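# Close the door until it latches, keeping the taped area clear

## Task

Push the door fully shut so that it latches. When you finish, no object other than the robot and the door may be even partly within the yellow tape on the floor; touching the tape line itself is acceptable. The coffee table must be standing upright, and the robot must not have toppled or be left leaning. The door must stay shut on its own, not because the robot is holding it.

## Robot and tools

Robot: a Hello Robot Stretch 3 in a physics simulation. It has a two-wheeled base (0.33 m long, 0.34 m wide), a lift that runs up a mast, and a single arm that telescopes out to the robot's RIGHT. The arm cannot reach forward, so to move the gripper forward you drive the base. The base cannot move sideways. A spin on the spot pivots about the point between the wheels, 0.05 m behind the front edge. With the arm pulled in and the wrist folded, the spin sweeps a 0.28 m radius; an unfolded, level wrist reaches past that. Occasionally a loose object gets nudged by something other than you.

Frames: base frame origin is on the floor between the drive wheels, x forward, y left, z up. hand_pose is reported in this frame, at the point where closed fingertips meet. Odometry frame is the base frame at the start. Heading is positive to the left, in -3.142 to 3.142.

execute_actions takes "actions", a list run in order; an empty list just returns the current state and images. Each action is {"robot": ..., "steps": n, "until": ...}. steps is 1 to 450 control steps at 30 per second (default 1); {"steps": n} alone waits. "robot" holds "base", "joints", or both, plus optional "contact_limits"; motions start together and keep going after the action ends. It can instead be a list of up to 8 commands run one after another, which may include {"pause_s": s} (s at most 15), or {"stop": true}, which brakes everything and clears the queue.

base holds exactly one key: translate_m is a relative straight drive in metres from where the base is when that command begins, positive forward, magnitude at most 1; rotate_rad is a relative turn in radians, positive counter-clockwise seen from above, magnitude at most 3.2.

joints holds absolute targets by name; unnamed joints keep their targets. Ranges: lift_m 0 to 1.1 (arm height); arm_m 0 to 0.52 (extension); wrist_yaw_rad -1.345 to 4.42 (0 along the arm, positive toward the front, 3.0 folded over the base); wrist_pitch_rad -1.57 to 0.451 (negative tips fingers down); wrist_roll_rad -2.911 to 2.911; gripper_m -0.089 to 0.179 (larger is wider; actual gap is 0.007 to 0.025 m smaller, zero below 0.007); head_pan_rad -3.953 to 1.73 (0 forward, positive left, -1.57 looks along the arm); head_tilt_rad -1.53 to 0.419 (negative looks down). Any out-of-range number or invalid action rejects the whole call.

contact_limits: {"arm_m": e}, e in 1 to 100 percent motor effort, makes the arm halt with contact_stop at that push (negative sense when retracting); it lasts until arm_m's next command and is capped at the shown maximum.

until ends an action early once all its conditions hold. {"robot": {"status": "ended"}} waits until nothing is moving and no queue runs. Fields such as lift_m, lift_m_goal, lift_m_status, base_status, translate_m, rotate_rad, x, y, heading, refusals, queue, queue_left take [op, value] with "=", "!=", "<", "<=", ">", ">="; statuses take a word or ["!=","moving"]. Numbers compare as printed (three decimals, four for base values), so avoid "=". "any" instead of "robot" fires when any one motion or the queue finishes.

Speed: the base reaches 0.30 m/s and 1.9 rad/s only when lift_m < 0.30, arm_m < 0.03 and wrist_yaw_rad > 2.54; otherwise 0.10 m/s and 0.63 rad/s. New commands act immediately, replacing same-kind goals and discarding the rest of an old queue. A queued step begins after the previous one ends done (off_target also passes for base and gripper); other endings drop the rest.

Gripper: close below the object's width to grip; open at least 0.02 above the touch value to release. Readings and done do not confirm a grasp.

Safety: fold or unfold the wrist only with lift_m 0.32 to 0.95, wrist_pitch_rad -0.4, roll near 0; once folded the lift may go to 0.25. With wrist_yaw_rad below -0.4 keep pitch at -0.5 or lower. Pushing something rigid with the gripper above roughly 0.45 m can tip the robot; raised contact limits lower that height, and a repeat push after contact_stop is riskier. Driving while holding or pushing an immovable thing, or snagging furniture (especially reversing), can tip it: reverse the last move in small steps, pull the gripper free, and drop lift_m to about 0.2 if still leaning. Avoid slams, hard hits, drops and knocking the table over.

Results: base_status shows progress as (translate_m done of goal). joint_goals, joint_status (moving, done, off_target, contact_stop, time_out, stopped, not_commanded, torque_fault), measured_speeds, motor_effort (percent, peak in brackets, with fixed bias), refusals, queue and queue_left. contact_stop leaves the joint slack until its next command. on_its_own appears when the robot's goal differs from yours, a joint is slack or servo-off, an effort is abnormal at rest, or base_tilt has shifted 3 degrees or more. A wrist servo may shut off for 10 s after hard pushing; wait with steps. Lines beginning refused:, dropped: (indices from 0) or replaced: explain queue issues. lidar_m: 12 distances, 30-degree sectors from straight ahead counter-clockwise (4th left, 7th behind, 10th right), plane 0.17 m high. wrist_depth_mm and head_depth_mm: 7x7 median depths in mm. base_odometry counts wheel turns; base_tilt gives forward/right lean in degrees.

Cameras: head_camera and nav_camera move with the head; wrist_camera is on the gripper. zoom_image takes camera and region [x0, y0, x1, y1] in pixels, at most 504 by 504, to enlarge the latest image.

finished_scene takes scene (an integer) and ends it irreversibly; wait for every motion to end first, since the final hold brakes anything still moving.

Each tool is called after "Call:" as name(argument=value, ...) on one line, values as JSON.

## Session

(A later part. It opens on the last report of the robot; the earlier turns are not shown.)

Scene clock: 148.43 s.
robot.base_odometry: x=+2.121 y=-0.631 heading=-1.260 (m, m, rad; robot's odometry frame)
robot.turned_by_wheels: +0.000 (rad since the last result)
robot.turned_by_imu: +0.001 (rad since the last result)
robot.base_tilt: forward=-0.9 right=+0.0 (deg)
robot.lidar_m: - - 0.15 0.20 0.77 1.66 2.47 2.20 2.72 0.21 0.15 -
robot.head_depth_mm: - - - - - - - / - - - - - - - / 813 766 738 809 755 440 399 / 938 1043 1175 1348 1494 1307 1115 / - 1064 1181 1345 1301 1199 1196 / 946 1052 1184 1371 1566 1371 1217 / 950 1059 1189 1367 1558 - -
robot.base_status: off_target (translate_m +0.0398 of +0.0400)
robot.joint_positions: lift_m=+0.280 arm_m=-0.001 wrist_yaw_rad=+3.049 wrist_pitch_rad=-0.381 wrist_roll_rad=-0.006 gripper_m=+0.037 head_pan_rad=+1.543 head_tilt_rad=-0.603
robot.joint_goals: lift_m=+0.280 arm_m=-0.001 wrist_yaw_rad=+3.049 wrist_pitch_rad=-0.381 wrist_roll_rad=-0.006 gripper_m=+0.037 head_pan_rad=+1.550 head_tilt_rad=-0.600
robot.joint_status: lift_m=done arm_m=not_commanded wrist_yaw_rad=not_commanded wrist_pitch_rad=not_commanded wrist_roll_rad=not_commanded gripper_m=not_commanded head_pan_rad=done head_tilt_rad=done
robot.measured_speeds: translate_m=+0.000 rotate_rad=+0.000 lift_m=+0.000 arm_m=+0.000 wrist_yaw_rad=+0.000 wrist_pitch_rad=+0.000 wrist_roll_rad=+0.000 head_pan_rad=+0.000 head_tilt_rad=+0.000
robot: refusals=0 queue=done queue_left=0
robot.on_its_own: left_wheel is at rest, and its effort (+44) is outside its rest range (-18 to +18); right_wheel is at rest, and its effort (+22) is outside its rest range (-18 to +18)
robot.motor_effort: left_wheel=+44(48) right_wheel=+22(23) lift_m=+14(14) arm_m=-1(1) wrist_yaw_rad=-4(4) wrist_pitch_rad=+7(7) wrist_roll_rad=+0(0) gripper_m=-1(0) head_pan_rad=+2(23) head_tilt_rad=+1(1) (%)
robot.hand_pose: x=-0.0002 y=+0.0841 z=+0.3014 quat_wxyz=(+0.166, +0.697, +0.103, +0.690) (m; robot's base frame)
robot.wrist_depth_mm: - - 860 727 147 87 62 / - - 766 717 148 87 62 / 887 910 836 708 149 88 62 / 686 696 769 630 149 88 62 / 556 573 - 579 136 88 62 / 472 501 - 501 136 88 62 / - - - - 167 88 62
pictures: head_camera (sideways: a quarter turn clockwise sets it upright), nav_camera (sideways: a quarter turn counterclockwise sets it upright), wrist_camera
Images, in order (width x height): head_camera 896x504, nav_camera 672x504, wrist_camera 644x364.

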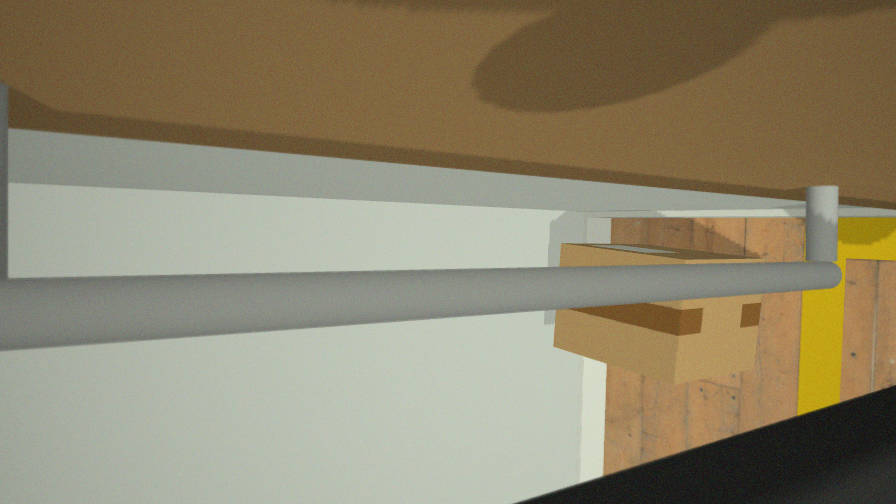

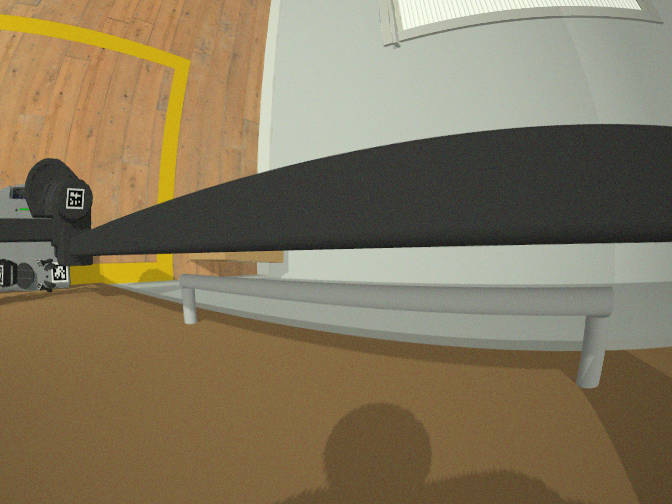

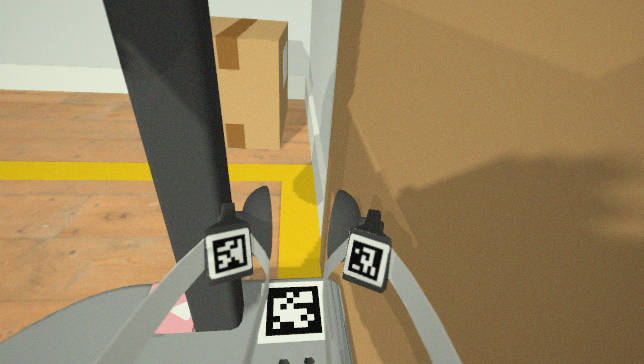

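Call:
execute_actions(actions=[{"robot":[{"base":{"translate_m":-0.45},"joints":{"head_pan_rad":-1.5,"head_tilt_rad":-0.5}},{"base":{"rotate_rad":1.55}},{"base":{"translate_m":0.27}},{"joints":{"lift_m":0.34,"wrist_pitch_rad":-0.4,"gripper_m":0.0}}],"steps":450,"until":{"robot":{"status":"ended"}}}])

Scene clock: 163.80 s.
robot.base_odometry: x=+2.242 y=-0.126 heading=+0.290 (m, m, rad; robot's odometry frame)
robot.turned_by_wheels: +1.550 (rad since the last result)
robot.turned_by_imu: +1.541 (rad since the last result)
robot.base_tilt: forward=-0.9 right=+0.1 (deg)
robot.lidar_m: 0.69 0.92 1.23 2.03 1.94 2.82 2.19 0.73 0.51 0.49 0.51 0.51
robot.head_depth_mm: 371 404 445 495 558 640 745 / 365 397 443 500 565 647 759 / 377 408 448 490 551 655 769 / 384 420 465 518 581 668 784 / 391 428 475 535 606 699 835 / 406 446 493 550 627 725 859 / 410 451 500 560 634 737 881
robot.base_status: done (translate_m +0.2700 of +0.2700)
robot.joint_positions: lift_m=+0.339 arm_m=-0.001 wrist_yaw_rad=+3.044 wrist_pitch_rad=-0.415 wrist_roll_rad=-0.006 gripper_m=+0.000 head_pan_rad=-1.493 head_tilt_rad=-0.507
robot.joint_goals: lift_m=+0.340 arm_m=-0.001 wrist_yaw_rad=+3.044 wrist_pitch_rad=-0.400 wrist_roll_rad=-0.006 gripper_m=+0.000 head_pan_rad=-1.500 head_tilt_rad=-0.500
robot.joint_status: lift_m=done arm_m=not_commanded wrist_yaw_rad=not_commanded wrist_pitch_rad=done wrist_roll_rad=not_commanded gripper_m=done head_pan_rad=done head_tilt_rad=done
robot.measured_speeds: translate_m=+0.000 rotate_rad=+0.000 lift_m=+0.000 arm_m=+0.000 wrist_yaw_rad=+0.000 wrist_pitch_rad=+0.000 wrist_roll_rad=+0.000 head_pan_rad=+0.000 head_tilt_rad=+0.000
robot: refusals=0 queue=done queue_left=0
robot.motor_effort: left_wheel=-2(45) right_wheel=+1(22) lift_m=+34(36) arm_m=-1(1) wrist_yaw_rad=-1(4) wrist_pitch_rad=+6(7) wrist_roll_rad=+0(0) gripper_m=-2(80) head_pan_rad=-3(34) head_tilt_rad=+2(10) (%)
robot.hand_pose: x=+0.0006 y=+0.0799 z=+0.3528 quat_wxyz=(+0.179, +0.696, +0.113, +0.686) (m; robot's base frame)
robot.wrist_depth_mm: - - - - - - 880 / - - - - - - 901 / 955 961 - - - - 900 / 745 764 800 830 846 883 853 / 617 619 - - 684 695 731 / 524 535 - 544 570 576 599 / 464 - - 484 493 502 511
pictures: head_camera (sideways: a quarter turn clockwise sets it upright), nav_camera (sideways: a quarter turn counterclockwise sets it upright), wrist_camera
Images, in order (width x height): head_camera 896x504, nav_camera 672x504, wrist_camera 644x364.

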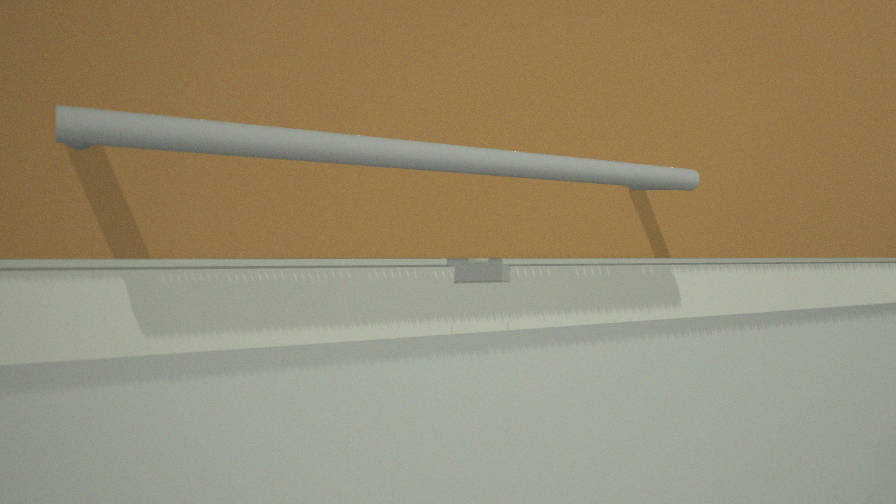

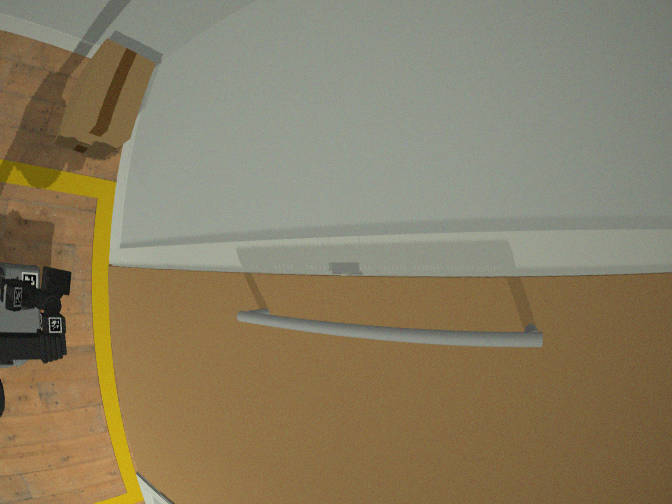

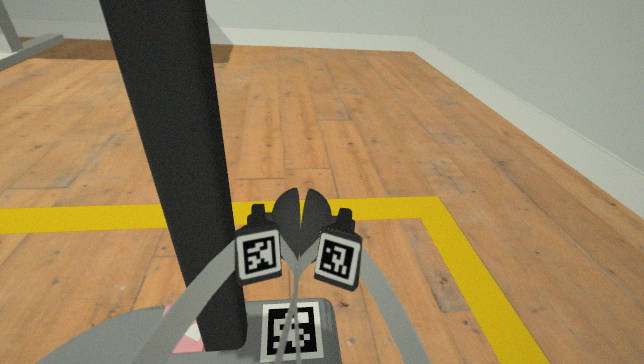

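Call:
zoom_image(camera="head_camera", region=[400, 220, 560, 320])

Call:
zoom_image(camera="nav_camera", region=[60, 200, 220, 320])

Region (400, 220, 560, 320) of head_camera's 896x504 image, scaled by 3.150, with more detail than that image has; it fills the top 315 rows of this view, and the rest is white.

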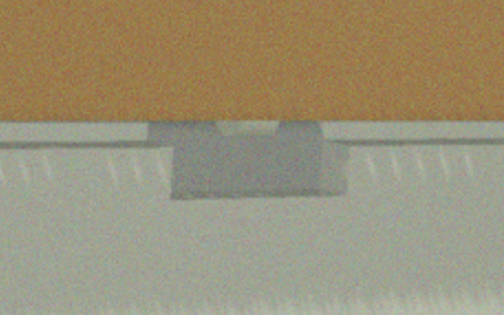

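Region (60, 200, 220, 320) of nav_camera's 672x504 image, scaled by 3.150, with more detail than that image has; it fills the top 378 rows of this view, and the rest is white.

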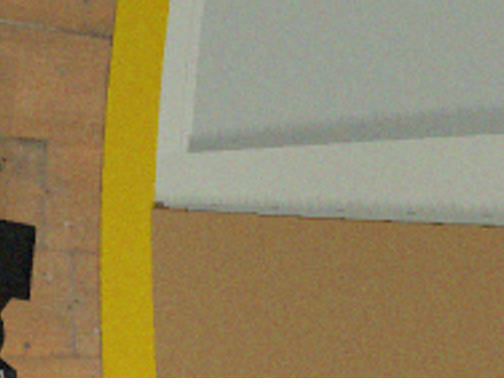

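Call:
execute_actions(actions=[{"robot":[{"joints":{"wrist_yaw_rad":0.0,"head_tilt_rad":-1.0,"gripper_m":-0.03}},{"joints":{"wrist_pitch_rad":0.0,"lift_m":0.2}}],"steps":450,"until":{"robot":{"status":"ended"}}}])

Scene clock: 170.57 s.
robot.base_odometry: x=+2.242 y=-0.126 heading=+0.290 (m, m, rad; robot's odometry frame)
robot.turned_by_wheels: +0.000 (rad since the last result)
robot.turned_by_imu: +0.001 (rad since the last result)
robot.base_tilt: forward=-0.8 right=+0.0 (deg)
robot.lidar_m: 0.68 0.92 1.23 2.03 1.94 2.81 2.19 0.73 0.51 0.49 0.51 0.51
robot.head_depth_mm: 418 498 613 797 1134 1186 1069 / 403 503 620 810 1158 1196 - / 417 482 596 823 1180 1208 - / 430 525 650 854 1234 1201 1096 / 443 532 679 898 1272 1196 1087 / 460 553 690 919 1274 1199 1085 / 466 560 703 939 1219 1170 1089
robot.base_status: done (translate_m +0.2700 of +0.2700)
robot.joint_positions: lift_m=+0.201 arm_m=-0.001 wrist_yaw_rad=+0.002 wrist_pitch_rad=-0.024 wrist_roll_rad=-0.006 gripper_m=-0.029 head_pan_rad=-1.493 head_tilt_rad=-0.987
robot.joint_goals: lift_m=+0.200 arm_m=-0.001 wrist_yaw_rad=+0.000 wrist_pitch_rad=+0.000 wrist_roll_rad=-0.006 gripper_m=-0.030 head_pan_rad=-1.500 head_tilt_rad=-1.000
robot.joint_status: lift_m=done arm_m=not_commanded wrist_yaw_rad=done wrist_pitch_rad=done wrist_roll_rad=not_commanded gripper_m=done head_pan_rad=done head_tilt_rad=done
robot.measured_speeds: translate_m=+0.000 rotate_rad=+0.000 lift_m=+0.000 arm_m=+0.000 wrist_yaw_rad=+0.000 wrist_pitch_rad=+0.000 wrist_roll_rad=+0.000 head_pan_rad=+0.000 head_tilt_rad=+0.000
robot: refusals=0 queue=done queue_left=0
robot.motor_effort: left_wheel=-2(2) right_wheel=+2(2) lift_m=+13(35) arm_m=-1(1) wrist_yaw_rad=-1(1) wrist_pitch_rad=+10(10) wrist_roll_rad=+0(0) gripper_m=-10(87) head_pan_rad=-3(3) head_tilt_rad=-4(23) (%)
robot.hand_pose: x=-0.0210 y=-0.3994 z=+0.3090 quat_wxyz=(+0.709, +0.009, -0.705, -0.008) (m; robot's base frame)
robot.wrist_depth_mm: 236 228 223 228 233 237 242 / 245 236 232 236 242 246 253 / 253 245 240 246 251 256 263 / 264 255 250 253 261 268 274 / 274 267 259 - 271 279 286 / 283 277 275 279 284 291 300 / 296 297 284 290 301 306 315
pictures: head_camera (sideways: a quarter turn clockwise sets it upright), nav_camera (sideways: a quarter turn counterclockwise sets it upright), wrist_camera
Images, in order (width x height): head_camera 896x504, nav_camera 672x504, wrist_camera 644x364.

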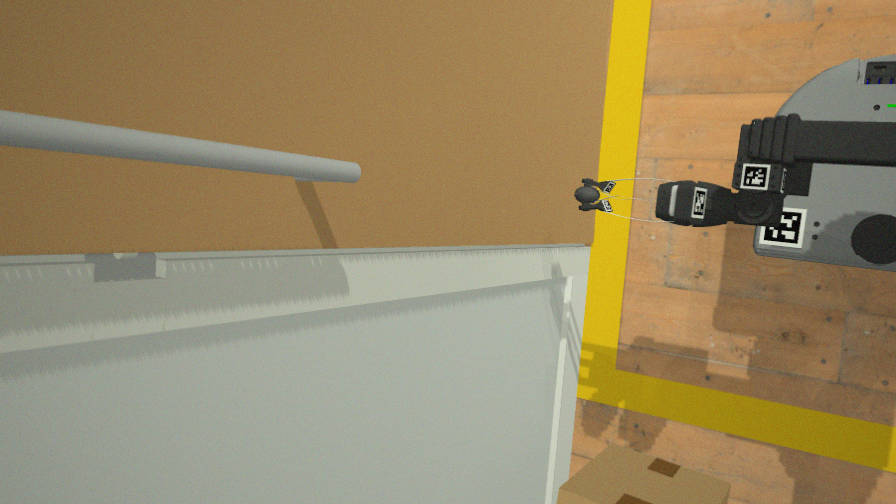

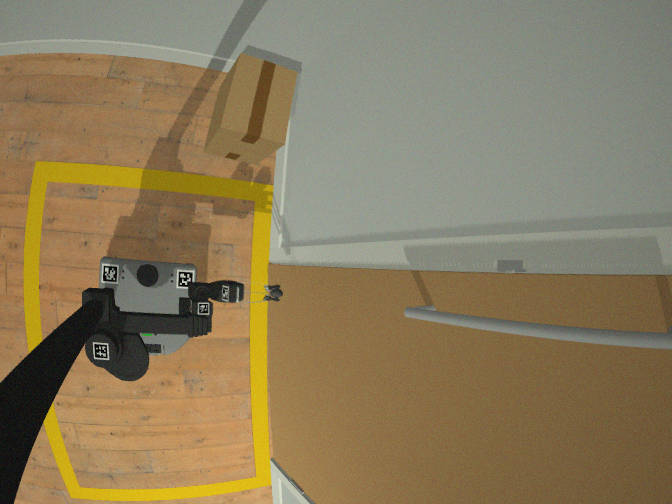

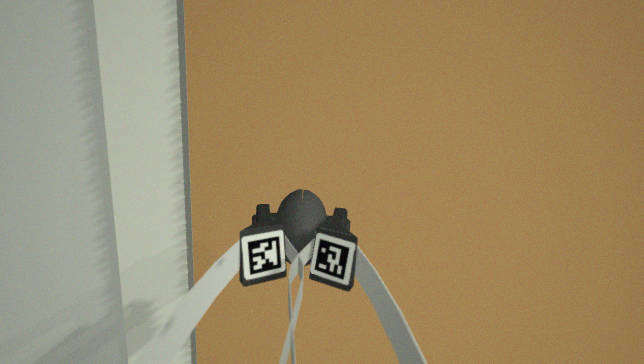

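Call:
execute_actions(actions=[{"robot":[{"base":{"translate_m":0.04},"joints":{"arm_m":0.06}},{"joints":{"arm_m":0.11},"contact_limits":{"arm_m":60}}],"steps":450,"until":{"robot":{"status":"ended"}}}])

Scene clock: 174.53 s.
robot.base_odometry: x=+2.280 y=-0.114 heading=+0.290 (m, m, rad; robot's odometry frame)
robot.turned_by_wheels: +0.000 (rad since the last result)
robot.turned_by_imu: -0.015 (rad since the last result)
robot.base_tilt: forward=-0.9 right=-0.1 (deg)
robot.lidar_m: 0.71 0.87 1.16 2.01 1.95 2.75 2.42 0.78 0.55 0.51 0.54 0.48
robot.head_depth_mm: 453 537 662 861 1229 1181 1079 / 429 519 670 876 1257 1179 - / 464 551 682 894 1246 1167 - / 453 542 672 915 1263 1197 1101 / 469 563 699 923 1268 1190 1082 / 475 569 708 940 1278 1200 1093 / 479 575 719 961 1169 1152 1084
robot.base_status: done (translate_m +0.0400 of +0.0400)
robot.joint_positions: lift_m=+0.201 arm_m=+0.107 wrist_yaw_rad=+0.018 wrist_pitch_rad=-0.026 wrist_roll_rad=-0.006 gripper_m=-0.029 head_pan_rad=-1.494 head_tilt_rad=-0.990
robot.joint_goals: lift_m=+0.200 arm_m=+0.110 wrist_yaw_rad=+0.000 wrist_pitch_rad=+0.000 wrist_roll_rad=-0.006 gripper_m=-0.030 head_pan_rad=-1.500 head_tilt_rad=-1.000
robot.joint_status: lift_m=done arm_m=done wrist_yaw_rad=done wrist_pitch_rad=done wrist_roll_rad=not_commanded gripper_m=done head_pan_rad=done head_tilt_rad=done
robot.measured_speeds: translate_m=+0.000 rotate_rad=-0.002 lift_m=+0.000 arm_m=+0.000 wrist_yaw_rad=+0.000 wrist_pitch_rad=+0.000 wrist_roll_rad=+0.000 head_pan_rad=+0.000 head_tilt_rad=+0.000
robot: refusals=0 queue=done queue_left=0
robot.motor_effort: left_wheel=+2(18) right_wheel=+0(7) lift_m=+14(14) arm_m=+28(38) wrist_yaw_rad=-11(12) wrist_pitch_rad=+11(14) wrist_roll_rad=+0(0) gripper_m=-12(13) head_pan_rad=-3(2) head_tilt_rad=-4(4) (%)
robot.contact_limits: arm_m 49 (drawing in: default 22, maximum 36; extending or still: default 30, maximum 49)
robot.hand_pose: x=-0.0168 y=-0.5078 z=+0.3084 quat_wxyz=(+0.709, +0.016, -0.705, -0.003) (m; robot's base frame)
robot.wrist_depth_mm: 143 144 158 160 162 164 166 / 149 150 165 166 168 171 173 / 156 155 171 173 175 178 179 / 166 161 178 179 183 185 187 / 178 168 183 - 191 192 195 / 186 175 195 199 199 202 205 / 195 182 201 205 209 212 214
pictures: head_camera (sideways: a quarter turn clockwise sets it upright), nav_camera (sideways: a quarter turn counterclockwise sets it upright), wrist_camera
Images, in order (width x height): head_camera 896x504, nav_camera 672x504, wrist_camera 644x364.

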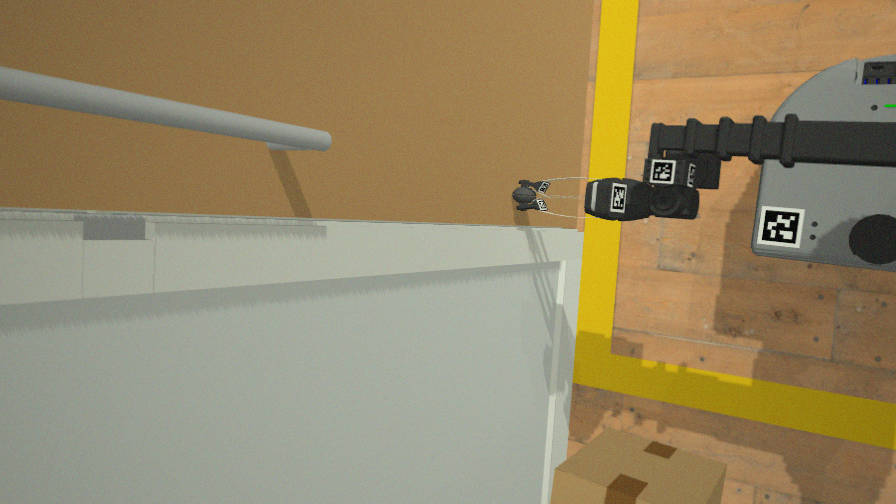

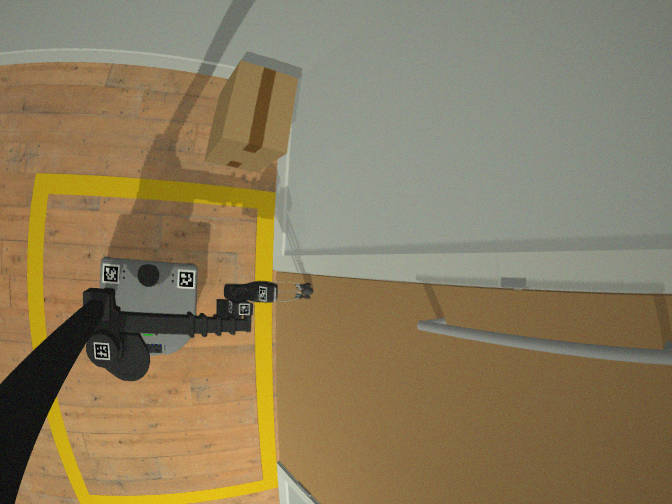

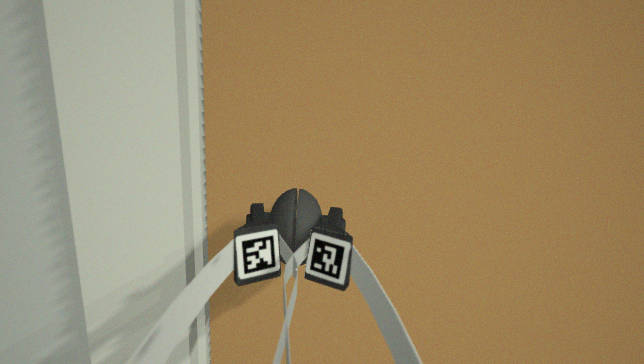

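Call:
execute_actions(actions=[{"robot":{"joints":{"arm_m":0.06}},"steps":100,"until":{"robot":{"status":"ended"}}}])

Scene clock: 177.07 s.
robot.base_odometry: x=+2.280 y=-0.114 heading=+0.290 (m, m, rad; robot's odometry frame)
robot.turned_by_wheels: +0.000 (rad since the last result)
robot.turned_by_imu: +0.000 (rad since the last result)
robot.base_tilt: forward=-0.8 right=+0.0 (deg)
robot.lidar_m: 0.71 0.87 1.17 2.01 1.95 2.75 2.41 0.77 0.55 0.51 0.54 0.49
robot.head_depth_mm: 451 536 660 854 1226 1184 1081 / 428 515 668 872 1257 1208 - / 461 549 678 890 1273 1229 - / 451 540 671 914 1273 1194 1095 / 466 560 697 922 1263 1197 1087 / 473 565 707 941 1271 1192 1094 / 478 572 717 955 1161 1152 1090
robot.base_status: done (translate_m +0.0400 of +0.0400)
robot.joint_positions: lift_m=+0.201 arm_m=+0.060 wrist_yaw_rad=+0.001 wrist_pitch_rad=-0.024 wrist_roll_rad=-0.006 gripper_m=-0.030 head_pan_rad=-1.494 head_tilt_rad=-0.990
robot.joint_goals: lift_m=+0.200 arm_m=+0.060 wrist_yaw_rad=+0.000 wrist_pitch_rad=+0.000 wrist_roll_rad=-0.006 gripper_m=-0.030 head_pan_rad=-1.500 head_tilt_rad=-1.000
robot.joint_status: lift_m=done arm_m=done wrist_yaw_rad=done wrist_pitch_rad=done wrist_roll_rad=not_commanded gripper_m=done head_pan_rad=done head_tilt_rad=done
robot.measured_speeds: translate_m=+0.000 rotate_rad=+0.000 lift_m=+0.000 arm_m=+0.000 wrist_yaw_rad=+0.000 wrist_pitch_rad=+0.000 wrist_roll_rad=+0.000 head_pan_rad=+0.000 head_tilt_rad=+0.000
robot: refusals=0 queue=done queue_left=0
robot.motor_effort: left_wheel=+0(4) right_wheel=+0(7) lift_m=+14(13) arm_m=-3(30) wrist_yaw_rad=-1(13) wrist_pitch_rad=+10(11) wrist_roll_rad=+0(0) gripper_m=-9(11) head_pan_rad=-2(2) head_tilt_rad=-4(4) (%)
robot.hand_pose: x=-0.0211 y=-0.4609 z=+0.3090 quat_wxyz=(+0.709, +0.009, -0.705, -0.008) (m; robot's base frame)
robot.wrist_depth_mm: 193 184 199 203 207 211 214 / 199 190 207 211 215 219 223 / 207 199 214 219 223 228 233 / 214 207 223 227 232 238 243 / 223 215 229 - 242 247 253 / 231 224 245 249 253 260 265 / 241 239 253 259 266 271 279
pictures: head_camera (sideways: a quarter turn clockwise sets it upright), nav_camera (sideways: a quarter turn counterclockwise sets it upright), wrist_camera
Images, in order (width x height): head_camera 896x504, nav_camera 672x504, wrist_camera 644x364.

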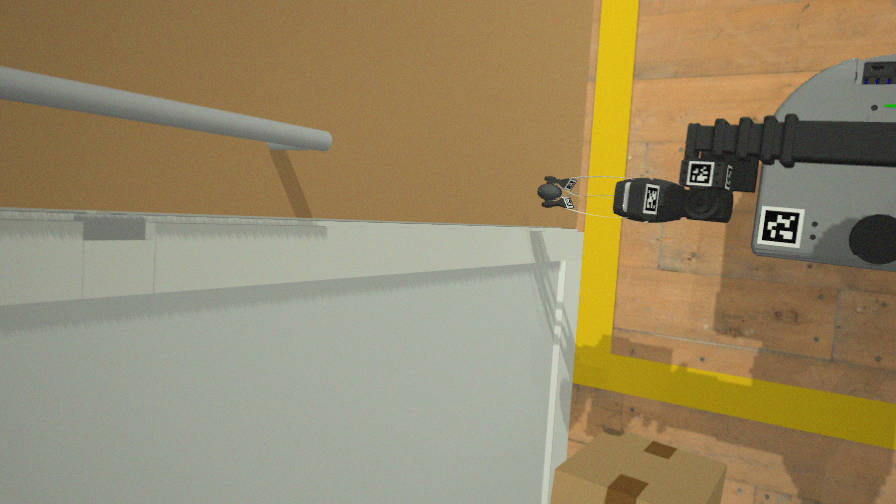

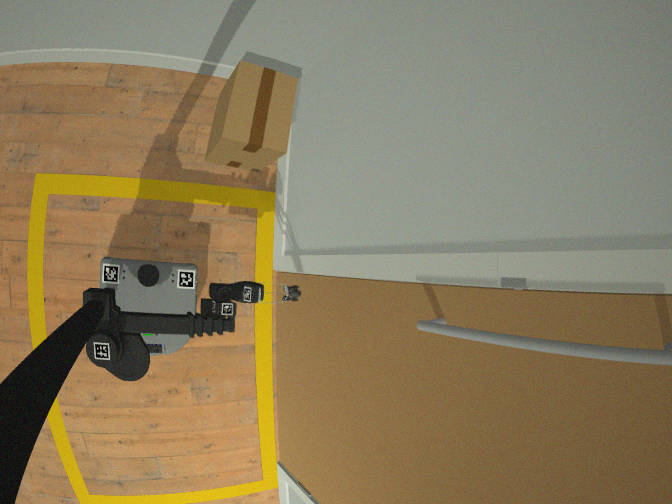

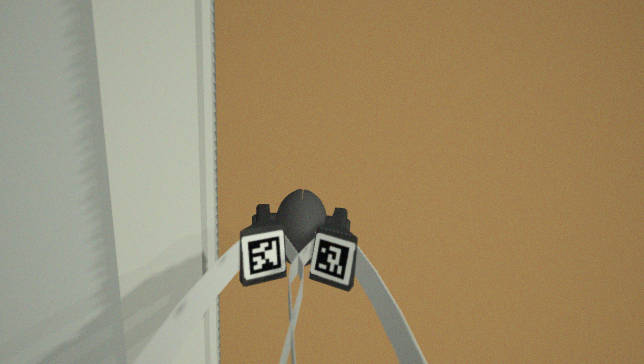

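Call:
finished_scene(scene=1)

The scene is finished: the task was done.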